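## Task

Take the gold-capped tube from the rack by the window and seat it fully in a free well of the rack by the door. It fails if anything new ends up on the floor, if any tube touches the floor, or if glass breaks from a drop of more than a few centimetres (about one well's depth) or a hard knock. Every other tube must finish fully seated in a rack; it may be shifted to another well of its own rack. At the end, release the tube and move away. The robot must not fall or be left tilted, and nothing may depend on the robot holding it.

## Robot and tools

ROBOT. A wheeled base that can drive in any direction carries a column about 1.75 m high. A carriage moves 1.0 m along it (lift_m) and holds two identical six-joint arms, each ending in a two-finger gripper. Arm bases are roughly 0.57 m + lift_m above the floor, and carriage parts reach about 0.15 m lower than that. A hand reaches 0.78 m from its shoulder but only about 0.38 m downward below its arm base. A hand is about 0.16 m long, 0.1 m wide, 0.14 m when open. Parked arm joints 1-6 are 0, 0.05, 0.05, 1.45, 0, 0; with both parked the robot spans about 0.95 m by 0.7 m. Wheel motors are strong (7 N m). Loose objects may get a brief push from outside now and then.

CAMERAS. carriage_camera is fixed, facing forward and tilted about 20 degrees down. left_wrist_camera and right_wrist_camera look out beyond the fingertips. All images are 672x504 pixels.

FRAMES. Base frame: origin on the floor below the base centre, x forward, y left, z up. left_hand and right_hand are reported in it, each the point between that gripper's pads. quat_wxyz maps base axes to hand axes; hand z runs along the fingers and the fingers open along hand y. A hand pointing straight up with joints 1, 5, 6 at 0 reads (1, 0, 0, 0). Hand readings drift from truth, more at long reach; a level hand sags 10-17 cm under 1 kg. Odometry frame is the base frame at scene start. base_odometry comes from wheel rotation only (slip counts as motion); heading is positive to the left, -3.142 to 3.142.

execute_actions. Argument actions: a list with one action, or empty to just get state and images. An action may hold base, joints, or both; their motions start together. base takes exactly one relative offset from where the base was last reported: translate_m (metres, forward positive, -2 to 2), strafe_m (metres, left positive, -2 to 2), or rotate_rad (radians, counter-clockwise positive, -6.3 to 6.3). joints is a single dictionary for the lift and both arms, keyed by joint name; each value is an absolute target, not an offset. lift_m 0 to 1 m. For each side (left_ and right_): joint1_rad -2.617 to 3.054 (yaw about vertical, 0 forward, positive left); joint2_rad 0 to 3.141 (shoulder: 0 upper arm level pointing back, 1.57 upright, 3.14 level forward); joint3_rad 0 to 3.141 (elbow: 0 folded, 3.14 straight); joint4_rad -1.57 to 1.57 (wrist pitch, positive lifts fingertips); joint5_rad -1.57 to 1.57 (wrist yaw, positive swings fingertips RIGHT, opposite to joint1); joint6_rad -2.094 to 2.094 (roll about the finger axis, positive clockwise viewed from the forearm); gripper_m 0 to 0.093 m pad gap. Done tolerances: lift 0.004, joints 1 and 5-6 0.02, joints 2-3 0.055, joint4 0.04, gripper 0.004. Joints you omit may still be driving toward earlier targets. An action runs at most 15 s. cameras: list of camera names or "all"; omitted or null gives all, [] gives none. Any unknown key, name, or out-of-range number rejects the whole call with no motion. If a result reports a stop, the remaining motion calls in that reply are skipped.

wait: seconds 0 to 10; commands nothing, returns state and images. zoom_image: camera plus region [x0, y0, x1, y1] in pixels from the top-left, at most 504x504, on that camera's latest full image. finished_scene: scene is the integer of the current scene (1 to 2); irreversible, reports whether the goal was met. Sending a reply without any tool call ends everything.

RESULTS. base_status and joint_status give each motion's outcome. done: reached target (for the base, wheels turned the commanded amount, slip included; a 1-2 mm move may stop short yet say done). off_target: resting away from target, possibly still pushing; a gripper holding an object usually shows this. contact_stop or time_out: the target is dropped and the motor holds where it stopped. "joint command not followed" (with a cause line) means a self-collision check blocked an arm's targets; named joints show not_followed and the robot may retry them on later actions. The gripper target still runs. To untangle, move only the blocked arm well apart first, then the other in a later call. limit_stop_at_motor_heat marks keys stopped by heat; resend them. on_its_own lists what this call did not command; "held at" is a held target, not a position. motor_effort is percent of maximum, positive toward larger joint values, peak in brackets; readings carry fixed bias (a few points plus up to half the value) and noise. Lift effort grows with load; if it keeps dropping while lowering, the hand or load is resting on something. drive_wheels clearly above its free-move value at rest means the base is pressing on something. ARM HIT means an arm struck the robot hard.

HEAT. Outstretched arms heat quickly, even empty, and holding loads heats motors during thinking too. MOTOR HOT appears from 75 °C. At 90 °C that arm halts for 10 s; at 100 °C its motors and gripper go limp and the arm drops. These show as OVER-TEMPERATURE FAULT.

AVOID. Tipping: worst with carriage high, arms extended, loads held, pulling, or sudden stops; no reading shows lean, only images; about 1.5 kg per hand on two forward-stretched arms can topple it. Arms pressing or striking each other hard can end the run. Arms and grippers have no contact stop and snap to target once freed. Base contact stops come late or never, the base may roll 0.3 m after an arm touches something, and arms go mostly unwatched during turns or combined arm moves. After a blocked drive, back off about 0.2 m along the reverse path (or turn back), repeat if still pressing; a second try usually passes. The column can strike a table edge the base slides under; reversing into one can tip the robot. Grip force is about 45-60 N per pad. Lower glass tubes gently into wells, never dropping more than a few centimetres, and avoid knocks.

Each tool is called after "Request:" by a JSON object that holds its "fn" and its "kwargs".

## Session

Request:
{"fn": "execute_actions", "kwargs": {"actions": []}}

Scene clock: 0.00 s.
base_odometry: x=+0.000 y=+0.000 heading=+0.000 (m, m, rad; odometry frame)
base_status: not commanded
joint_positions: lift_m=+0.301 left_joint1_rad=-0.017 left_joint2_rad=+0.049 left_joint3_rad=+0.057 left_joint4_rad=+1.438 left_joint5_rad=-0.002 left_joint6_rad=+0.043 left_gripper_m=+0.094 right_joint1_rad=-0.011 right_joint2_rad=+0.022 right_joint3_rad=+0.062 right_joint4_rad=+1.388 right_joint5_rad=+0.021 right_joint6_rad=+0.048 right_gripper_m=+0.094
joint_status: not commanded
motor_effort: lift_m=+22 drive_wheels=+1 (%)
left_hand: x=+0.3110 y=+0.3469 z=+1.2798 quat_wxyz=(+0.998, +0.001, +0.062, +0.013) (m; base frame)
right_hand: x=+0.3129 y=-0.3511 z=+1.2801 quat_wxyz=(+0.997, +0.012, +0.071, +0.018) (m; base frame)
pictures: carriage_camera, left_wrist_camera, right_wrist_camera
Images, in order (width x height): carriage_camera 672x504, left_wrist_camera 672x504, right_wrist_camera 672x504.

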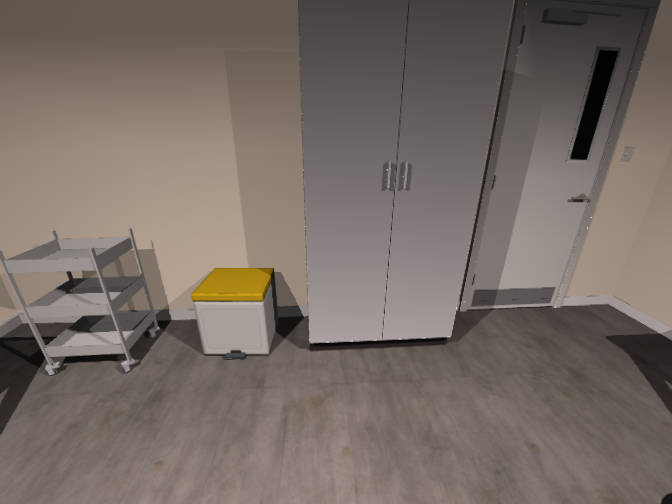

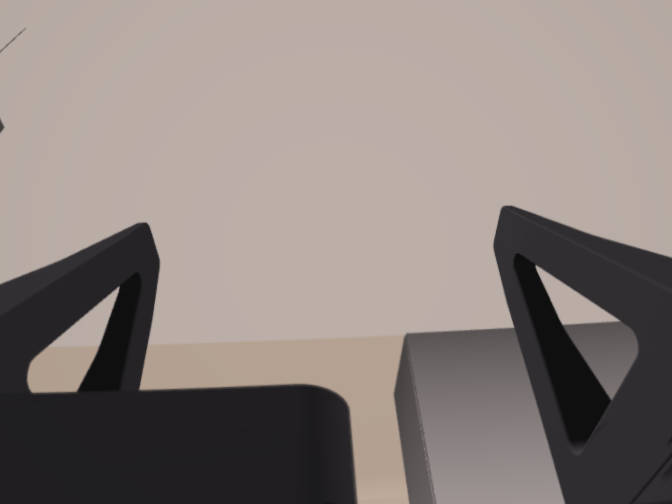

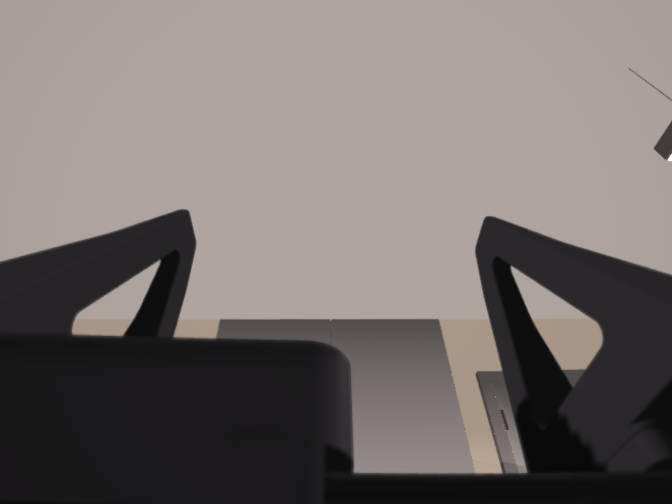

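Request:
{"fn": "execute_actions", "kwargs": {"actions": [{"base":{"rotate_rad":-1.57}}], "cameras": ["carriage_camera"]}}

Request:
{"fn": "execute_actions", "kwargs": {"actions": [{"base":{"rotate_rad":-1.57}}], "cameras": ["carriage_camera"]}}

Request:
{"fn": "execute_actions", "kwargs": {"actions": [{"base":{"rotate_rad":-1.57}}], "cameras": ["carriage_camera"]}}

Scene clock: 3.37 s.
base_odometry: x=+0.000 y=+0.000 heading=-1.569 (m, m, rad; odometry frame)
base_status: done
joint_positions: lift_m=+0.301 left_joint1_rad=-0.017 left_joint2_rad=+0.049 left_joint3_rad=+0.057 left_joint4_rad=+1.437 left_joint5_rad=-0.002 left_joint6_rad=+0.043 left_gripper_m=+0.094 right_joint1_rad=-0.011 right_joint2_rad=+0.022 right_joint3_rad=+0.062 right_joint4_rad=+1.386 right_joint5_rad=+0.021 right_joint6_rad=+0.048 right_gripper_m=+0.094
joint_status: not commanded
motor_effort: lift_m=+22(22) drive_wheels=+11(21) (%)
left_hand: x=+0.3114 y=+0.3469 z=+1.2798 quat_wxyz=(+0.998, +0.001, +0.063, +0.013) (m; base frame)
right_hand: x=+0.3133 y=-0.3511 z=+1.2800 quat_wxyz=(+0.997, +0.012, +0.072, +0.018) (m; base frame)
pictures: carriage_camera
Images, in order (width x height): carriage_camera 672x504.

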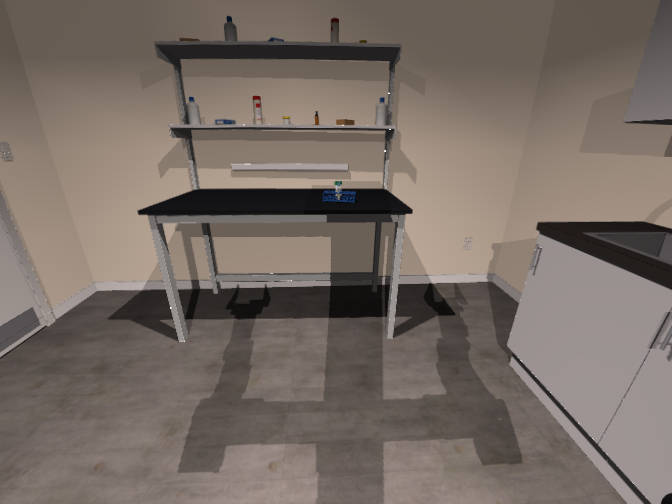

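Scene clock: 6.57 s.
base_odometry: x=+0.000 y=+0.000 heading=-3.138 (m, m, rad; odometry frame)
base_status: done
joint_positions: lift_m=+0.301 left_joint1_rad=-0.017 left_joint2_rad=+0.049 left_joint3_rad=+0.057 left_joint4_rad=+1.437 left_joint5_rad=-0.002 left_joint6_rad=+0.043 left_gripper_m=+0.094 right_joint1_rad=-0.011 right_joint2_rad=+0.022 right_joint3_rad=+0.062 right_joint4_rad=+1.386 right_joint5_rad=+0.021 right_joint6_rad=+0.048 right_gripper_m=+0.094
joint_status: not commanded
motor_effort: lift_m=+22(22) drive_wheels=+10(19) (%)
left_hand: x=+0.3114 y=+0.3469 z=+1.2798 quat_wxyz=(+0.998, +0.001, +0.063, +0.013) (m; base frame)
right_hand: x=+0.3135 y=-0.3511 z=+1.2800 quat_wxyz=(+0.997, +0.012, +0.072, +0.018) (m; base frame)
pictures: carriage_camera
Images, in order (width x height): carriage_camera 672x504.

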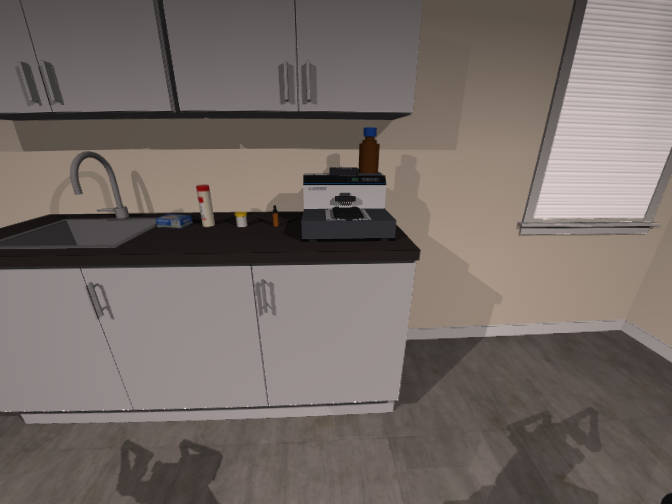

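Scene clock: 9.67 s.
base_odometry: x=+0.000 y=+0.000 heading=+1.576 (m, m, rad; odometry frame)
base_status: done
joint_positions: lift_m=+0.301 left_joint1_rad=-0.017 left_joint2_rad=+0.049 left_joint3_rad=+0.057 left_joint4_rad=+1.437 left_joint5_rad=-0.002 left_joint6_rad=+0.043 left_gripper_m=+0.094 right_joint1_rad=-0.011 right_joint2_rad=+0.022 right_joint3_rad=+0.062 right_joint4_rad=+1.385 right_joint5_rad=+0.021 right_joint6_rad=+0.048 right_gripper_m=+0.094
joint_status: not commanded
motor_effort: lift_m=+22(22) drive_wheels=+11(19) (%)
left_hand: x=+0.3113 y=+0.3469 z=+1.2798 quat_wxyz=(+0.998, +0.001, +0.063, +0.013) (m; base frame)
right_hand: x=+0.3136 y=-0.3511 z=+1.2800 quat_wxyz=(+0.997, +0.012, +0.072, +0.018) (m; base frame)
pictures: carriage_camera
Images, in order (width x height): carriage_camera 672x504.

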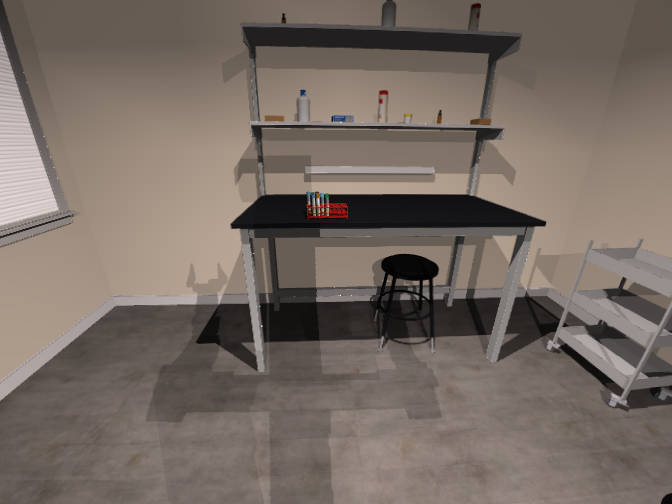

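Request:
{"fn": "execute_actions", "kwargs": {"actions": [{"base":{"strafe_m":0.4},"joints":{"right_joint2_rad":1.2,"right_joint3_rad":1.0,"right_joint4_rad":0.2,"lift_m":0.45}}]}}

Request:
{"fn": "execute_actions", "kwargs": {"actions": [{"base":{"translate_m":0.5}}]}}

Scene clock: 12.90 s.
base_odometry: x=-0.400 y=-0.001 heading=+1.574 (m, m, rad; odometry frame)
base_status: done
joint_positions: lift_m=+0.450 left_joint1_rad=-0.017 left_joint2_rad=+0.049 left_joint3_rad=+0.057 left_joint4_rad=+1.438 left_joint5_rad=-0.002 left_joint6_rad=+0.043 left_gripper_m=+0.094 right_joint1_rad=-0.011 right_joint2_rad=+1.198 right_joint3_rad=+0.983 right_joint4_rad=+0.206 right_joint5_rad=+0.020 right_joint6_rad=+0.048 right_gripper_m=+0.094
joint_status: all done
motor_effort: lift_m=+22(28) drive_wheels=-13(24) (%)
left_hand: x=+0.3111 y=+0.3469 z=+1.4289 quat_wxyz=(+0.998, +0.001, +0.063, +0.013) (m; base frame)
right_hand: x=+0.7014 y=-0.3552 z=+1.3602 quat_wxyz=(+0.704, +0.028, +0.710, +0.006) (m; base frame)
pictures: carriage_camera, left_wrist_camera, right_wrist_camera
Images, in order (width x height): carriage_camera 672x504, left_wrist_camera 672x504, right_wrist_camera 672x504.

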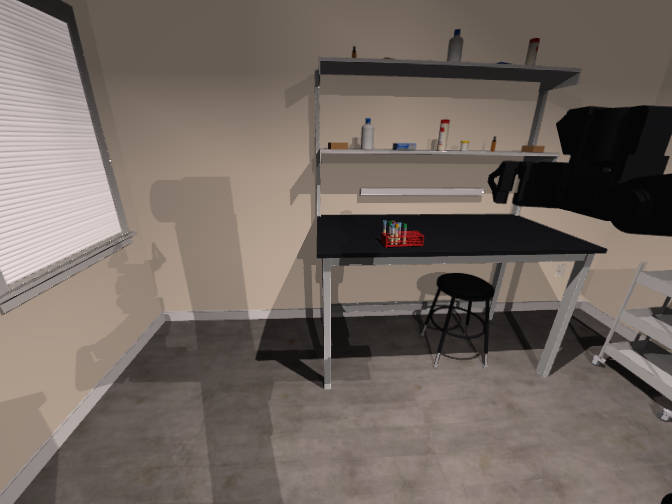

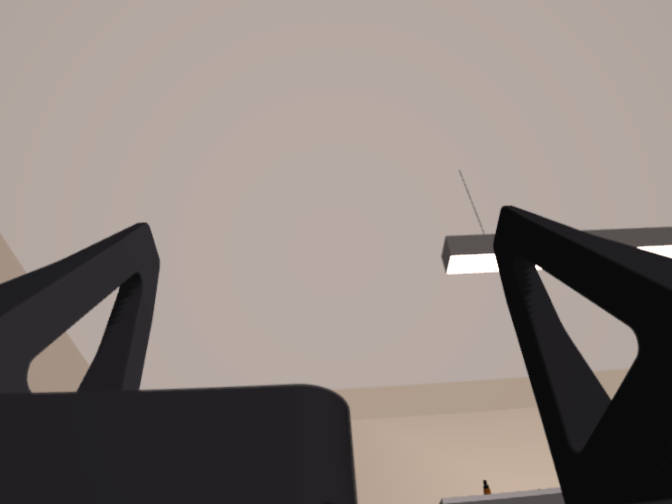

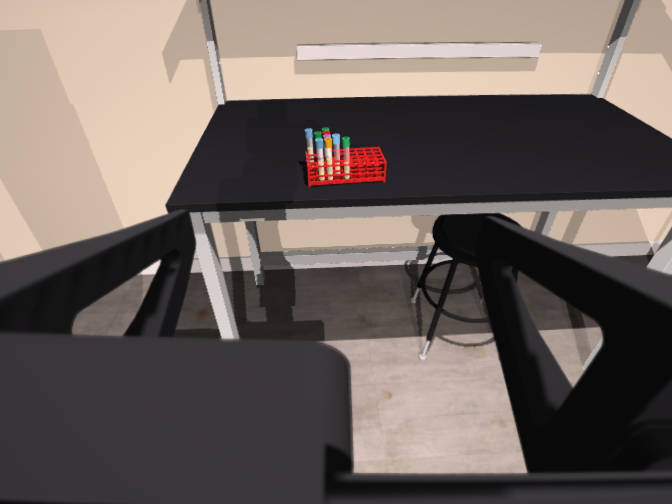

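Scene clock: 16.00 s.
base_odometry: x=-0.403 y=+0.499 heading=+1.575 (m, m, rad; odometry frame)
base_status: done
joint_positions: lift_m=+0.450 left_joint1_rad=-0.017 left_joint2_rad=+0.049 left_joint3_rad=+0.057 left_joint4_rad=+1.438 left_joint5_rad=-0.002 left_joint6_rad=+0.043 left_gripper_m=+0.094 right_joint1_rad=-0.012 right_joint2_rad=+1.197 right_joint3_rad=+0.986 right_joint4_rad=+0.209 right_joint5_rad=+0.021 right_joint6_rad=+0.048 right_gripper_m=+0.094
joint_status: not commanded
motor_effort: lift_m=+23(22) drive_wheels=-9(18) (%)
left_hand: x=+0.3111 y=+0.3469 z=+1.4289 quat_wxyz=(+0.998, +0.001, +0.063, +0.013) (m; base frame)
right_hand: x=+0.7011 y=-0.3557 z=+1.3625 quat_wxyz=(+0.706, +0.029, +0.707, +0.005) (m; base frame)
pictures: carriage_camera, left_wrist_camera, right_wrist_camera
Images, in order (width x height): carriage_camera 672x504, left_wrist_camera 672x504, right_wrist_camera 672x504.

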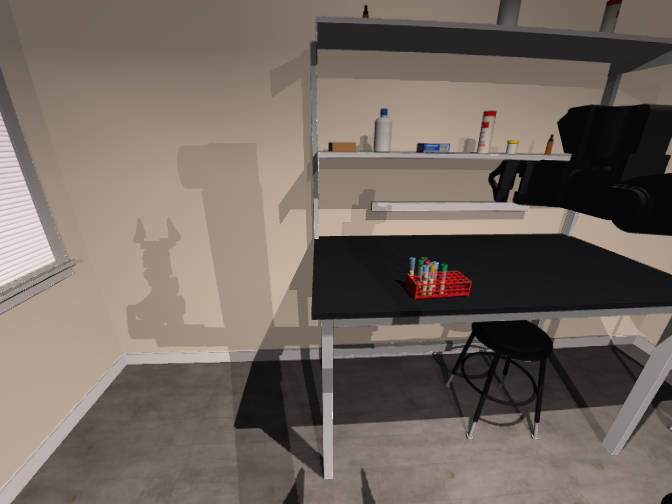

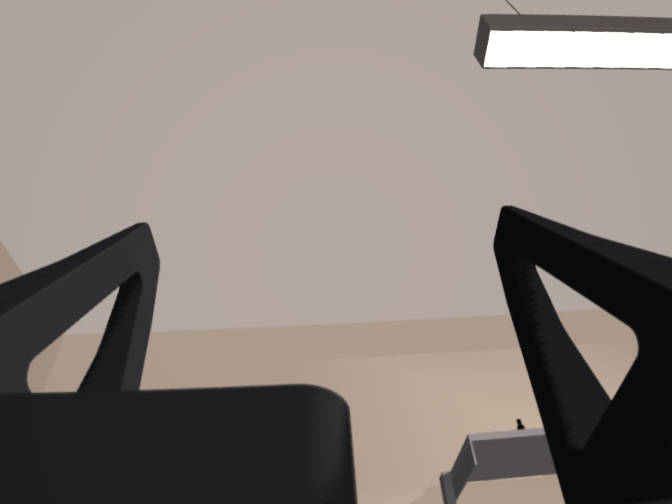

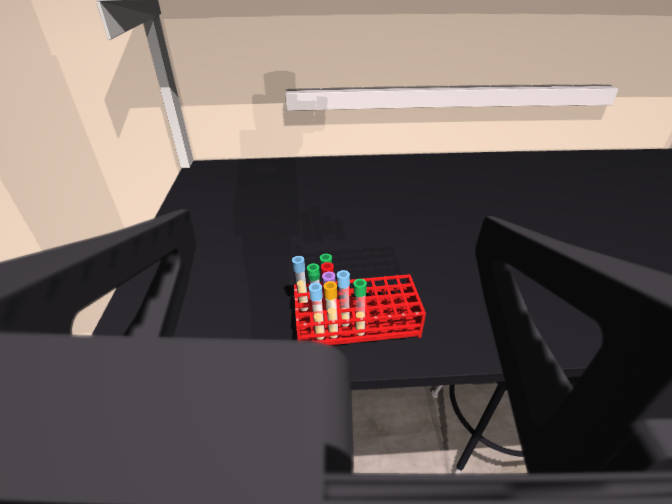

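Request:
{"fn": "execute_actions", "kwargs": {"actions": [{"joints":{"right_joint2_rad":2.0,"right_joint3_rad":1.4,"right_joint4_rad":-0.97,"lift_m":0.7,"right_gripper_m":0.04,"right_joint5_rad":0,"right_joint6_rad":0}}]}}

Scene clock: 17.93 s.
base_odometry: x=-0.403 y=+0.499 heading=+1.575 (m, m, rad; odometry frame)
base_status: not commanded
joint_positions: lift_m=+0.700 left_joint1_rad=-0.017 left_joint2_rad=+0.049 left_joint3_rad=+0.057 left_joint4_rad=+1.437 left_joint5_rad=-0.002 left_joint6_rad=+0.043 left_gripper_m=+0.094 right_joint1_rad=-0.012 right_joint2_rad=+1.993 right_joint3_rad=+1.400 right_joint4_rad=-0.964 right_joint5_rad=+0.005 right_joint6_rad=+0.008 right_gripper_m=+0.040
joint_status: all done
motor_effort: lift_m=+23(28) drive_wheels=-9(9) (%)
left_hand: x=+0.3112 y=+0.3469 z=+1.6789 quat_wxyz=(+0.998, +0.001, +0.063, +0.013) (m; base frame)
right_hand: x=+0.6479 y=-0.3522 z=+1.2678 quat_wxyz=(+0.007, +0.010, +1.000, -0.002) (m; base frame)
pictures: carriage_camera, left_wrist_camera, right_wrist_camera
Images, in order (width x height): carriage_camera 672x504, left_wrist_camera 672x504, right_wrist_camera 672x504.

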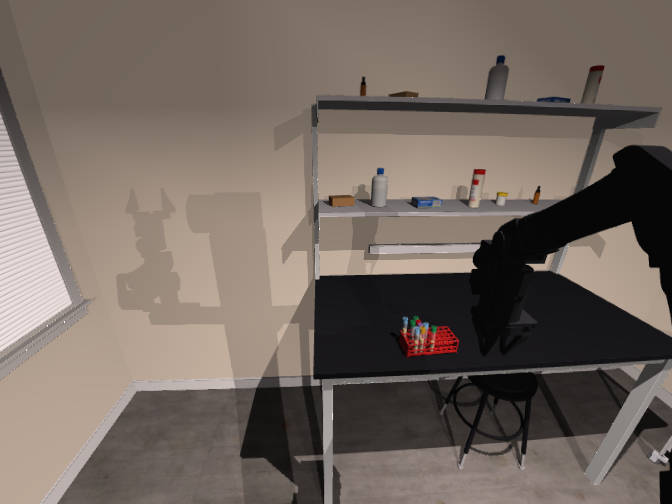

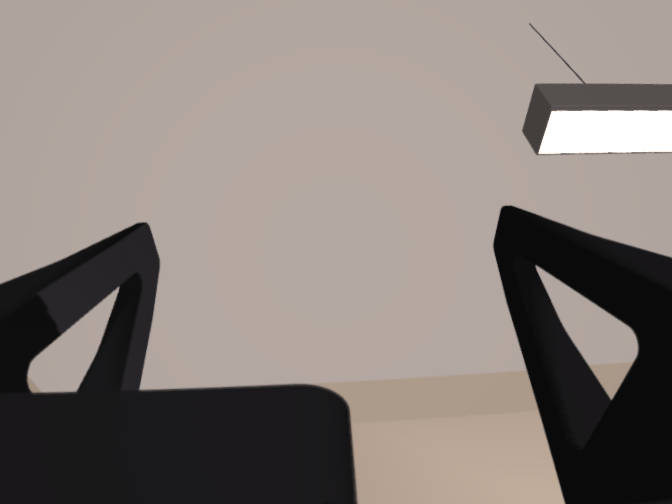

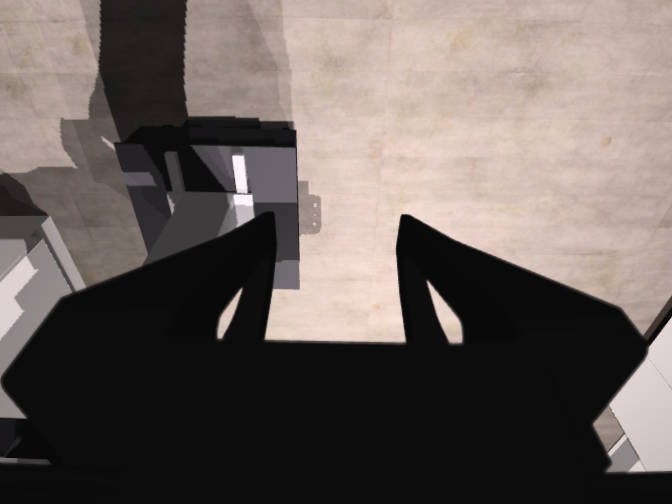

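Request:
{"fn": "execute_actions", "kwargs": {"actions": [{"base":{"translate_m":0.3}}], "cameras": ["carriage_camera","right_wrist_camera"]}}

Scene clock: 20.63 s.
base_odometry: x=-0.405 y=+0.799 heading=+1.576 (m, m, rad; odometry frame)
base_status: done
joint_positions: lift_m=+0.700 left_joint1_rad=-0.017 left_joint2_rad=+0.049 left_joint3_rad=+0.057 left_joint4_rad=+1.437 left_joint5_rad=-0.002 left_joint6_rad=+0.043 left_gripper_m=+0.094 right_joint1_rad=-0.012 right_joint2_rad=+1.993 right_joint3_rad=+1.400 right_joint4_rad=-0.966 right_joint5_rad=+0.004 right_joint6_rad=+0.008 right_gripper_m=+0.040
joint_status: not commanded
motor_effort: lift_m=+23(23) drive_wheels=-9(18) (%)
left_hand: x=+0.3114 y=+0.3469 z=+1.6789 quat_wxyz=(+0.998, +0.001, +0.063, +0.013) (m; base frame)
right_hand: x=+0.6473 y=-0.3521 z=+1.2678 quat_wxyz=(+0.006, +0.010, +1.000, -0.002) (m; base frame)
pictures: carriage_camera, right_wrist_camera
Images, in order (width x height): carriage_camera 672x504, right_wrist_camera 672x504.

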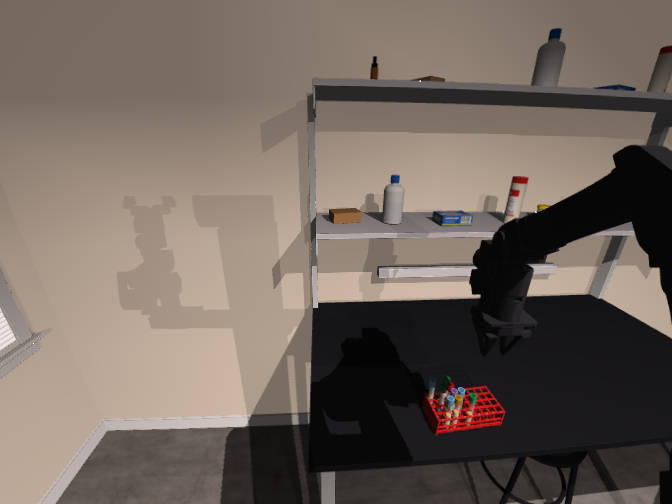

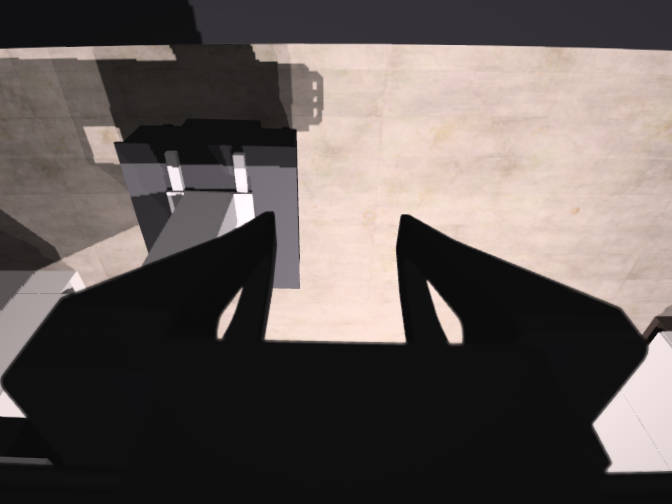

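Request:
{"fn": "execute_actions", "kwargs": {"actions": [{"base":{"translate_m":0.22}}], "cameras": ["carriage_camera","right_wrist_camera"]}}

Scene clock: 23.13 s.
base_odometry: x=-0.407 y=+1.019 heading=+1.577 (m, m, rad; odometry frame)
base_status: done
joint_positions: lift_m=+0.700 left_joint1_rad=-0.017 left_joint2_rad=+0.049 left_joint3_rad=+0.057 left_joint4_rad=+1.437 left_joint5_rad=-0.002 left_joint6_rad=+0.043 left_gripper_m=+0.094 right_joint1_rad=-0.012 right_joint2_rad=+1.993 right_joint3_rad=+1.400 right_joint4_rad=-0.966 right_joint5_rad=+0.004 right_joint6_rad=+0.008 right_gripper_m=+0.040
joint_status: not commanded
motor_effort: lift_m=+22(23) drive_wheels=-9(19) (%)
left_hand: x=+0.3113 y=+0.3469 z=+1.6789 quat_wxyz=(+0.998, +0.001, +0.063, +0.013) (m; base frame)
right_hand: x=+0.6473 y=-0.3521 z=+1.2678 quat_wxyz=(+0.006, +0.010, +1.000, -0.002) (m; base frame)
pictures: carriage_camera, right_wrist_camera
Images, in order (width x height): carriage_camera 672x504, right_wrist_camera 672x504.

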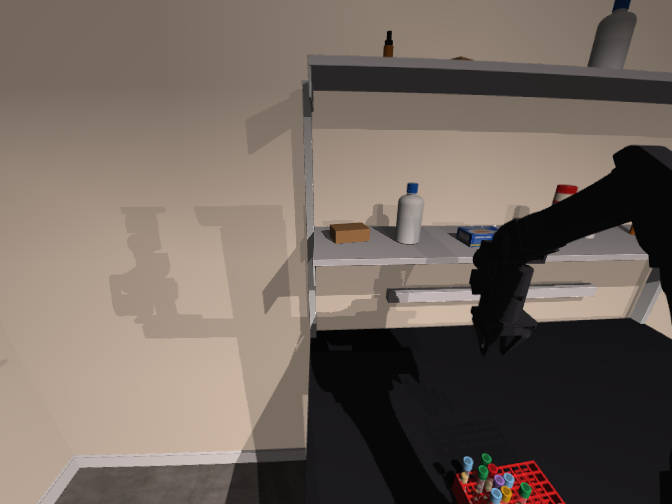

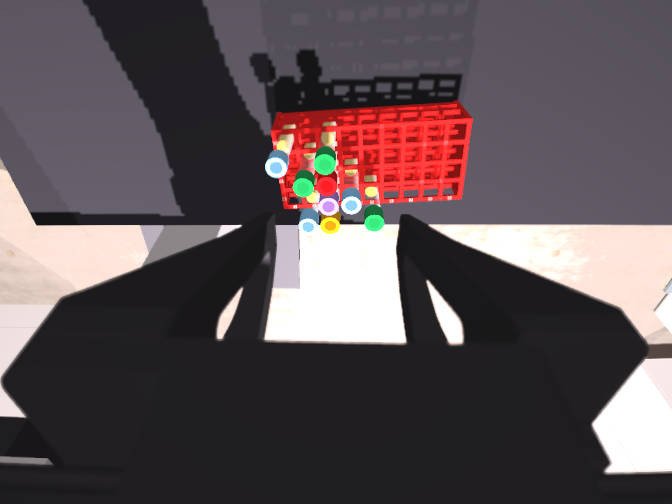

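Request:
{"fn": "execute_actions", "kwargs": {"actions": [{"base":{"translate_m":0.04},"joints":{"lift_m":0.56,"right_joint6_rad":0.785,"right_gripper_m":0.03}}], "cameras": ["carriage_camera","right_wrist_camera"]}}

Scene clock: 24.93 s.
base_odometry: x=-0.407 y=+1.059 heading=+1.579 (m, m, rad; odometry frame)
base_status: done
joint_positions: lift_m=+0.560 left_joint1_rad=-0.017 left_joint2_rad=+0.049 left_joint3_rad=+0.057 left_joint4_rad=+1.437 left_joint5_rad=-0.002 left_joint6_rad=+0.043 left_gripper_m=+0.094 right_joint1_rad=-0.012 right_joint2_rad=+1.994 right_joint3_rad=+1.400 right_joint4_rad=-0.967 right_joint5_rad=+0.003 right_joint6_rad=+0.776 right_gripper_m=+0.030
joint_status: all done
motor_effort: lift_m=+21(22) drive_wheels=+7(18) (%)
left_hand: x=+0.3113 y=+0.3469 z=+1.5391 quat_wxyz=(+0.998, +0.001, +0.063, +0.013) (m; base frame)
right_hand: x=+0.6470 y=-0.3519 z=+1.1276 quat_wxyz=(+0.005, +0.384, +0.923, +0.000) (m; base frame)
pictures: carriage_camera, right_wrist_camera
Images, in order (width x height): carriage_camera 672x504, right_wrist_camera 672x504.

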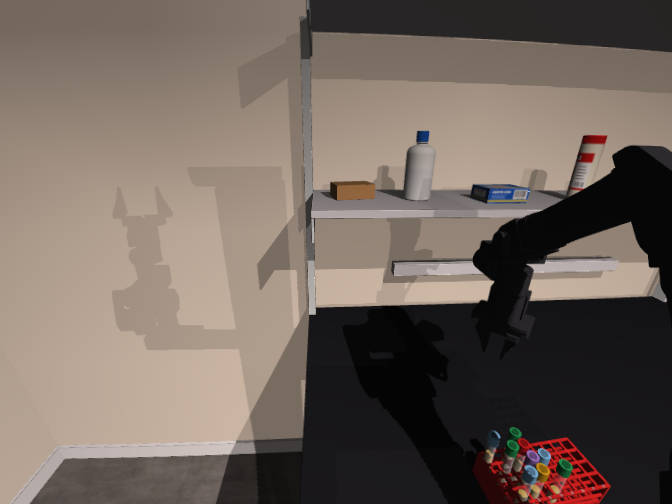

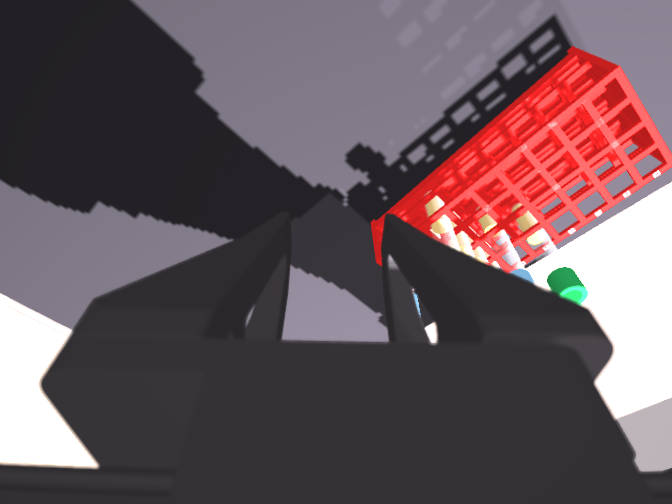

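Request:
{"fn": "execute_actions", "kwargs": {"actions": [{"base":{"translate_m":-0.05}}], "cameras": []}}

Request:
{"fn": "execute_actions", "kwargs": {"actions": [{"base":{"strafe_m":-0.03}}], "cameras": ["carriage_camera","right_wrist_camera"]}}

Scene clock: 26.53 s.
base_odometry: x=-0.407 y=+1.009 heading=+1.578 (m, m, rad; odometry frame)
base_status: done
joint_positions: lift_m=+0.560 left_joint1_rad=-0.017 left_joint2_rad=+0.049 left_joint3_rad=+0.057 left_joint4_rad=+1.437 left_joint5_rad=-0.002 left_joint6_rad=+0.043 left_gripper_m=+0.094 right_joint1_rad=-0.011 right_joint2_rad=+1.994 right_joint3_rad=+1.400 right_joint4_rad=-0.967 right_joint5_rad=+0.003 right_joint6_rad=+0.776 right_gripper_m=+0.030
joint_status: not commanded
motor_effort: lift_m=+21(21) drive_wheels=+5(17) (%)
left_hand: x=+0.3111 y=+0.3469 z=+1.5392 quat_wxyz=(+0.998, +0.001, +0.063, +0.013) (m; base frame)
right_hand: x=+0.6470 y=-0.3518 z=+1.1276 quat_wxyz=(+0.005, +0.383, +0.924, +0.000) (m; base frame)
pictures: none
No camera images: the call's "cameras" was empty. Leave "cameras" out to get every camera's image.

Scene clock: 27.60 s.
base_odometry: x=-0.377 y=+1.009 heading=+1.579 (m, m, rad; odometry frame)
base_status: done
joint_positions: lift_m=+0.560 left_joint1_rad=-0.017 left_joint2_rad=+0.049 left_joint3_rad=+0.057 left_joint4_rad=+1.437 left_joint5_rad=-0.002 left_joint6_rad=+0.043 left_gripper_m=+0.094 right_joint1_rad=-0.011 right_joint2_rad=+1.994 right_joint3_rad=+1.400 right_joint4_rad=-0.967 right_joint5_rad=+0.003 right_joint6_rad=+0.776 right_gripper_m=+0.030
joint_status: not commanded
motor_effort: lift_m=+21(21) drive_wheels=+8(14) (%)
left_hand: x=+0.3112 y=+0.3469 z=+1.5392 quat_wxyz=(+0.998, +0.001, +0.063, +0.013) (m; base frame)
right_hand: x=+0.6469 y=-0.3518 z=+1.1276 quat_wxyz=(+0.005, +0.383, +0.924, +0.000) (m; base frame)
pictures: carriage_camera, right_wrist_camera
Images, in order (width x height): carriage_camera 672x504, right_wrist_camera 672x504.

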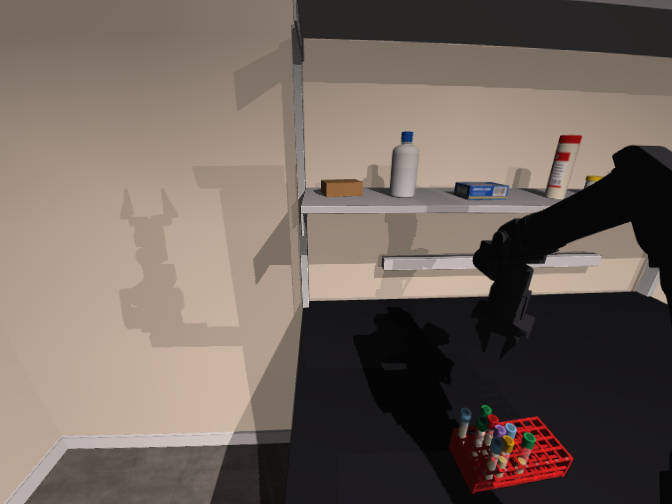

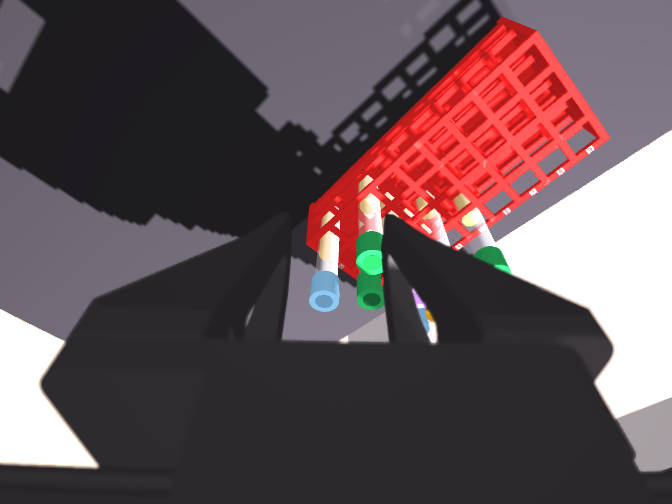

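Request:
{"fn": "execute_actions", "kwargs": {"actions": [{"base":{"translate_m":-0.13}}], "cameras": []}}

Request:
{"fn": "execute_actions", "kwargs": {"actions": [{"base":{"strafe_m":0.03},"joints":{"lift_m":0.52}}], "cameras": ["carriage_camera","right_wrist_camera"]}}

Scene clock: 29.93 s.
base_odometry: x=-0.375 y=+0.879 heading=+1.579 (m, m, rad; odometry frame)
base_status: done
joint_positions: lift_m=+0.560 left_joint1_rad=-0.017 left_joint2_rad=+0.049 left_joint3_rad=+0.057 left_joint4_rad=+1.437 left_joint5_rad=-0.002 left_joint6_rad=+0.043 left_gripper_m=+0.094 right_joint1_rad=-0.011 right_joint2_rad=+1.994 right_joint3_rad=+1.400 right_joint4_rad=-0.967 right_joint5_rad=+0.003 right_joint6_rad=+0.776 right_gripper_m=+0.030
joint_status: not commanded
motor_effort: lift_m=+21(21) drive_wheels=-2(13) (%)
left_hand: x=+0.3111 y=+0.3469 z=+1.5392 quat_wxyz=(+0.998, +0.001, +0.063, +0.013) (m; base frame)
right_hand: x=+0.6469 y=-0.3518 z=+1.1276 quat_wxyz=(+0.005, +0.383, +0.924, +0.000) (m; base frame)
pictures: none
No camera images: the call's "cameras" was empty. Leave "cameras" out to get every camera's image.

Scene clock: 31.23 s.
base_odometry: x=-0.405 y=+0.879 heading=+1.579 (m, m, rad; odometry frame)
base_status: done
joint_positions: lift_m=+0.520 left_joint1_rad=-0.017 left_joint2_rad=+0.049 left_joint3_rad=+0.057 left_joint4_rad=+1.438 left_joint5_rad=-0.002 left_joint6_rad=+0.043 left_gripper_m=+0.094 right_joint1_rad=-0.009 right_joint2_rad=+1.997 right_joint3_rad=+1.400 right_joint4_rad=-0.968 right_joint5_rad=+0.002 right_joint6_rad=+0.776 right_gripper_m=+0.030
joint_status: all done
motor_effort: lift_m=+22(22) drive_wheels=+2(11) (%)
left_hand: x=+0.3110 y=+0.3469 z=+1.4991 quat_wxyz=(+0.998, +0.001, +0.062, +0.013) (m; base frame)
right_hand: x=+0.6465 y=-0.3510 z=+1.0867 quat_wxyz=(+0.003, +0.383, +0.924, +0.000) (m; base frame)
pictures: carriage_camera, right_wrist_camera
Images, in order (width x height): carriage_camera 672x504, right_wrist_camera 672x504.

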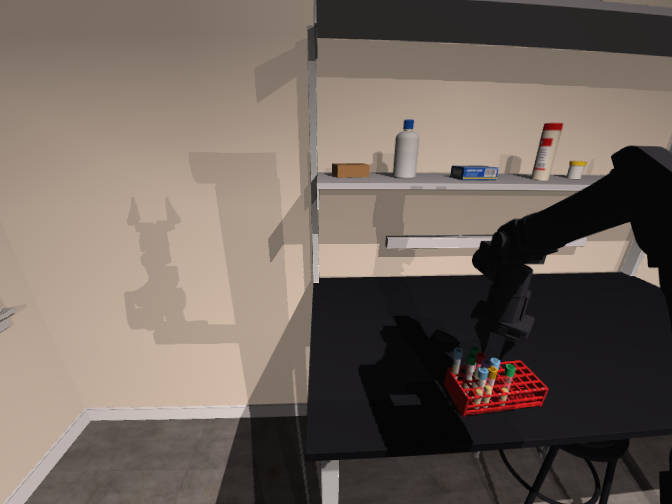

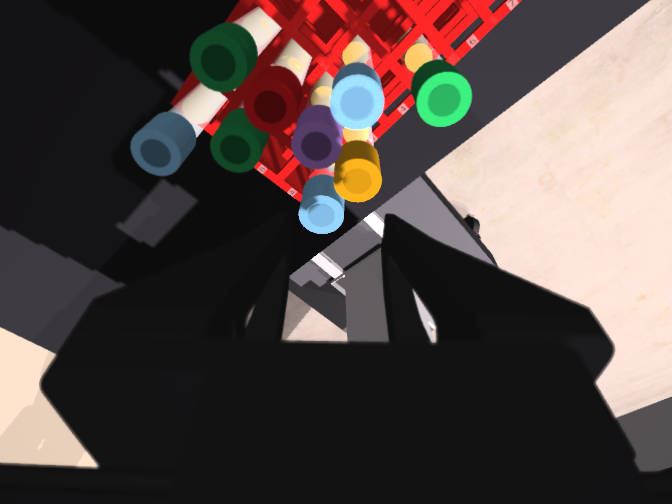

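Request:
{"fn": "execute_actions", "kwargs": {"actions": [{"base":{"strafe_m":-0.009},"joints":{"lift_m":0.50}}], "cameras": ["right_wrist_camera"]}}

Scene clock: 32.37 s.
base_odometry: x=-0.397 y=+0.879 heading=+1.579 (m, m, rad; odometry frame)
base_status: done
joint_positions: lift_m=+0.500 left_joint1_rad=-0.017 left_joint2_rad=+0.049 left_joint3_rad=+0.057 left_joint4_rad=+1.438 left_joint5_rad=-0.002 left_joint6_rad=+0.043 left_gripper_m=+0.094 right_joint1_rad=-0.010 right_joint2_rad=+1.997 right_joint3_rad=+1.400 right_joint4_rad=-0.967 right_joint5_rad=+0.002 right_joint6_rad=+0.776 right_gripper_m=+0.030
joint_status: all done
motor_effort: lift_m=+21(21) drive_wheels=-1(11) (%)
left_hand: x=+0.3109 y=+0.3469 z=+1.4792 quat_wxyz=(+0.998, +0.001, +0.062, +0.013) (m; base frame)
right_hand: x=+0.6466 y=-0.3514 z=+1.0667 quat_wxyz=(+0.003, +0.383, +0.924, +0.000) (m; base frame)
pictures: right_wrist_camera
Images, in order (width x height): right_wrist_camera 672x504.

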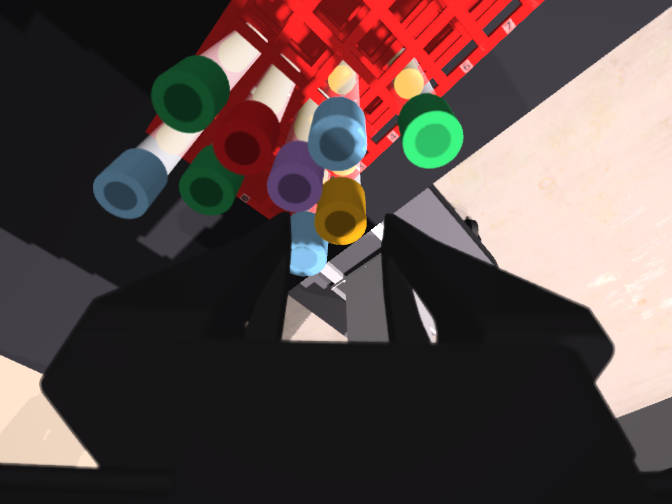

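Request:
{"fn": "execute_actions", "kwargs": {"actions": [{"base":{"translate_m":-0.007}}], "cameras": []}}

Request:
{"fn": "execute_actions", "kwargs": {"actions": [{"base":{"strafe_m":0.005},"joints":{"lift_m":0.488}}], "cameras": ["right_wrist_camera"]}}

Scene clock: 33.50 s.
base_odometry: x=-0.397 y=+0.872 heading=+1.579 (m, m, rad; odometry frame)
base_status: done
joint_positions: lift_m=+0.500 left_joint1_rad=-0.017 left_joint2_rad=+0.049 left_joint3_rad=+0.057 left_joint4_rad=+1.439 left_joint5_rad=-0.002 left_joint6_rad=+0.043 left_gripper_m=+0.094 right_joint1_rad=-0.010 right_joint2_rad=+1.997 right_joint3_rad=+1.400 right_joint4_rad=-0.969 right_joint5_rad=+0.002 right_joint6_rad=+0.776 right_gripper_m=+0.030
joint_status: not commanded
motor_effort: lift_m=+21(21) drive_wheels=+0(8) (%)
left_hand: x=+0.3106 y=+0.3469 z=+1.4792 quat_wxyz=(+0.998, +0.001, +0.062, +0.013) (m; base frame)
right_hand: x=+0.6462 y=-0.3514 z=+1.0667 quat_wxyz=(+0.003, +0.383, +0.924, +0.000) (m; base frame)
pictures: none
No camera images: the call's "cameras" was empty. Leave "cameras" out to get every camera's image.

Scene clock: 34.17 s.
base_odometry: x=-0.402 y=+0.872 heading=+1.579 (m, m, rad; odometry frame)
base_status: done
joint_positions: lift_m=+0.488 left_joint1_rad=-0.017 left_joint2_rad=+0.049 left_joint3_rad=+0.058 left_joint4_rad=+1.439 left_joint5_rad=-0.002 left_joint6_rad=+0.043 left_gripper_m=+0.094 right_joint1_rad=-0.010 right_joint2_rad=+1.996 right_joint3_rad=+1.400 right_joint4_rad=-0.968 right_joint5_rad=+0.002 right_joint6_rad=+0.776 right_gripper_m=+0.030
joint_status: all done
motor_effort: lift_m=+21(22) drive_wheels=+0(7) (%)
left_hand: x=+0.3105 y=+0.3469 z=+1.4674 quat_wxyz=(+0.998, +0.001, +0.061, +0.013) (m; base frame)
right_hand: x=+0.6465 y=-0.3513 z=+1.0550 quat_wxyz=(+0.003, +0.383, +0.924, +0.000) (m; base frame)
pictures: right_wrist_camera
Images, in order (width x height): right_wrist_camera 672x504.

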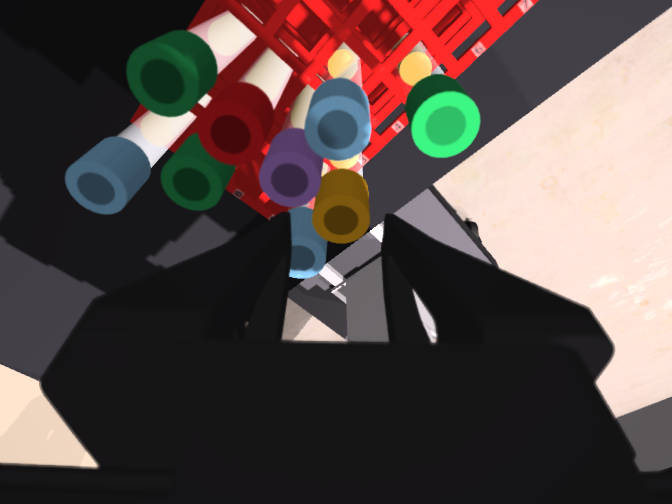

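Request:
{"fn": "execute_actions", "kwargs": {"actions": [{"base":{"strafe_m":0.02},"joints":{"lift_m":0.51,"right_joint6_rad":1.57}}], "cameras": ["right_wrist_camera"]}}

Scene clock: 35.83 s.
base_odometry: x=-0.421 y=+0.872 heading=+1.579 (m, m, rad; odometry frame)
base_status: done
joint_positions: lift_m=+0.510 left_joint1_rad=-0.017 left_joint2_rad=+0.049 left_joint3_rad=+0.058 left_joint4_rad=+1.439 left_joint5_rad=-0.002 left_joint6_rad=+0.043 left_gripper_m=+0.094 right_joint1_rad=-0.011 right_joint2_rad=+1.992 right_joint3_rad=+1.400 right_joint4_rad=-0.967 right_joint5_rad=+0.002 right_joint6_rad=+1.561 right_gripper_m=+0.030
joint_status: all done
motor_effort: lift_m=+22(28) drive_wheels=+2(10) (%)
left_hand: x=+0.3106 y=+0.3469 z=+1.4893 quat_wxyz=(+0.998, +0.001, +0.062, +0.013) (m; base frame)
right_hand: x=+0.6471 y=-0.3515 z=+1.0784 quat_wxyz=(+0.005, +0.708, +0.707, +0.003) (m; base frame)
pictures: right_wrist_camera
Images, in order (width x height): right_wrist_camera 672x504.

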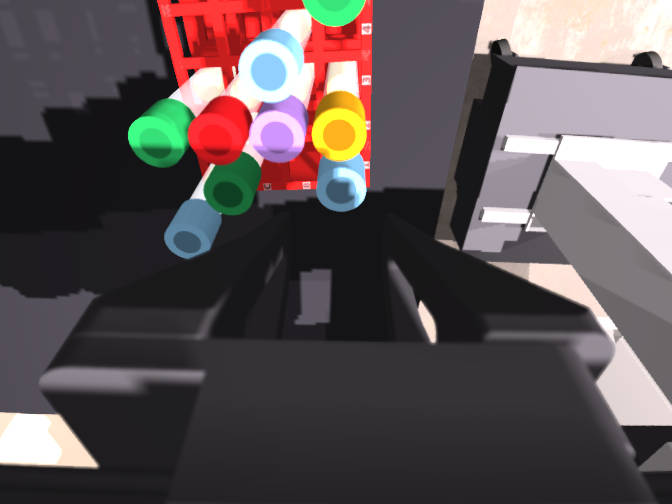

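Request:
{"fn": "execute_actions", "kwargs": {"actions": [{"base":{"strafe_m":0.004},"joints":{"lift_m":0.475}}], "cameras": ["right_wrist_camera"]}}

Scene clock: 36.93 s.
base_odometry: x=-0.425 y=+0.871 heading=+1.580 (m, m, rad; odometry frame)
base_status: done
joint_positions: lift_m=+0.475 left_joint1_rad=-0.017 left_joint2_rad=+0.049 left_joint3_rad=+0.058 left_joint4_rad=+1.438 left_joint5_rad=-0.002 left_joint6_rad=+0.043 left_gripper_m=+0.094 right_joint1_rad=-0.010 right_joint2_rad=+1.996 right_joint3_rad=+1.400 right_joint4_rad=-0.968 right_joint5_rad=+0.002 right_joint6_rad=+1.561 right_gripper_m=+0.030
joint_status: all done
motor_effort: lift_m=+21(22) drive_wheels=+2(10) (%)
left_hand: x=+0.3107 y=+0.3469 z=+1.4544 quat_wxyz=(+0.998, +0.001, +0.062, +0.013) (m; base frame)
right_hand: x=+0.6465 y=-0.3513 z=+1.0421 quat_wxyz=(+0.003, +0.707, +0.707, +0.002) (m; base frame)
pictures: right_wrist_camera
Images, in order (width x height): right_wrist_camera 672x504.

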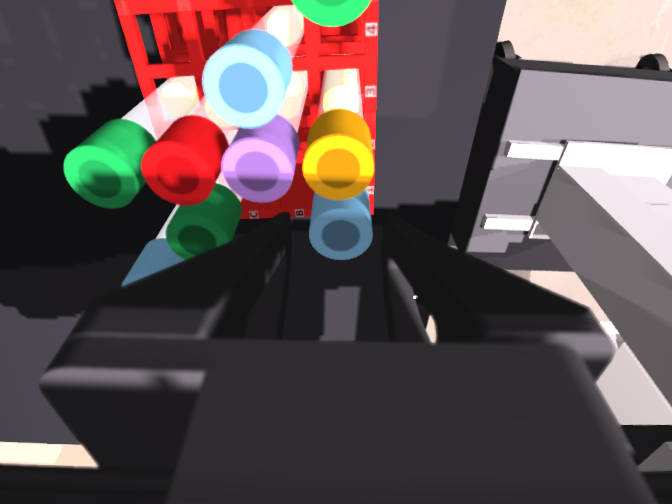

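Request:
{"fn": "execute_actions", "kwargs": {"actions": [{"joints":{"lift_m":0.51}}], "cameras": []}}

Request:
{"fn": "execute_actions", "kwargs": {"actions": [{"base":{"strafe_m":-0.022},"joints":{"right_joint6_rad":0.0}}], "cameras": []}}

Request:
{"fn": "execute_actions", "kwargs": {"actions": [{"joints":{"lift_m":0.495}}], "cameras": ["right_wrist_camera"]}}

Scene clock: 37.87 s.
base_odometry: x=-0.425 y=+0.871 heading=+1.580 (m, m, rad; odometry frame)
base_status: not commanded
joint_positions: lift_m=+0.510 left_joint1_rad=-0.017 left_joint2_rad=+0.049 left_joint3_rad=+0.058 left_joint4_rad=+1.438 left_joint5_rad=-0.002 left_joint6_rad=+0.043 left_gripper_m=+0.094 right_joint1_rad=-0.010 right_joint2_rad=+1.991 right_joint3_rad=+1.400 right_joint4_rad=-0.967 right_joint5_rad=+0.002 right_joint6_rad=+1.561 right_gripper_m=+0.030
joint_status: all done
motor_effort: lift_m=+23(28) drive_wheels=+2(2) (%)
left_hand: x=+0.3107 y=+0.3469 z=+1.4892 quat_wxyz=(+0.998, +0.001, +0.062, +0.013) (m; base frame)
right_hand: x=+0.6471 y=-0.3513 z=+1.0785 quat_wxyz=(+0.005, +0.707, +0.707, +0.004) (m; base frame)
pictures: none
No camera images: the call's "cameras" was empty. Leave "cameras" out to get every camera's image.

Scene clock: 39.60 s.
base_odometry: x=-0.404 y=+0.872 heading=+1.580 (m, m, rad; odometry frame)
base_status: done
joint_positions: lift_m=+0.510 left_joint1_rad=-0.017 left_joint2_rad=+0.049 left_joint3_rad=+0.058 left_joint4_rad=+1.438 left_joint5_rad=-0.002 left_joint6_rad=+0.043 left_gripper_m=+0.094 right_joint1_rad=-0.011 right_joint2_rad=+1.991 right_joint3_rad=+1.400 right_joint4_rad=-0.967 right_joint5_rad=+0.002 right_joint6_rad=+0.009 right_gripper_m=+0.030
joint_status: all done
motor_effort: lift_m=+23(23) drive_wheels=-2(14) (%)
left_hand: x=+0.3107 y=+0.3469 z=+1.4892 quat_wxyz=(+0.998, +0.001, +0.062, +0.013) (m; base frame)
right_hand: x=+0.6471 y=-0.3514 z=+1.0785 quat_wxyz=(+0.006, +0.010, +1.000, -0.001) (m; base frame)
pictures: none
No camera images: the call's "cameras" was empty. Leave "cameras" out to get every camera's image.

Scene clock: 40.43 s.
base_odometry: x=-0.404 y=+0.872 heading=+1.580 (m, m, rad; odometry frame)
base_status: not commanded
joint_positions: lift_m=+0.495 left_joint1_rad=-0.017 left_joint2_rad=+0.049 left_joint3_rad=+0.058 left_joint4_rad=+1.438 left_joint5_rad=-0.002 left_joint6_rad=+0.043 left_gripper_m=+0.094 right_joint1_rad=-0.011 right_joint2_rad=+1.995 right_joint3_rad=+1.400 right_joint4_rad=-0.967 right_joint5_rad=+0.002 right_joint6_rad=+0.009 right_gripper_m=+0.030
joint_status: all done
motor_effort: lift_m=+21(21) drive_wheels=-2(2) (%)
left_hand: x=+0.3107 y=+0.3469 z=+1.4744 quat_wxyz=(+0.998, +0.001, +0.062, +0.013) (m; base frame)
right_hand: x=+0.6468 y=-0.3514 z=+1.0623 quat_wxyz=(+0.004, +0.010, +1.000, -0.001) (m; base frame)
pictures: right_wrist_camera
Images, in order (width x height): right_wrist_camera 672x504.

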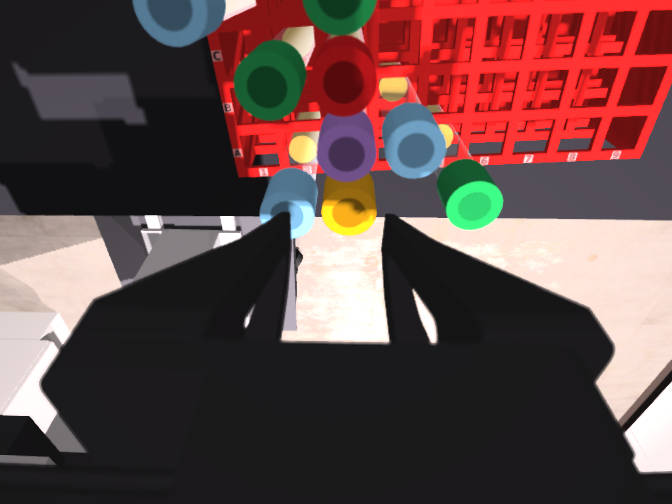

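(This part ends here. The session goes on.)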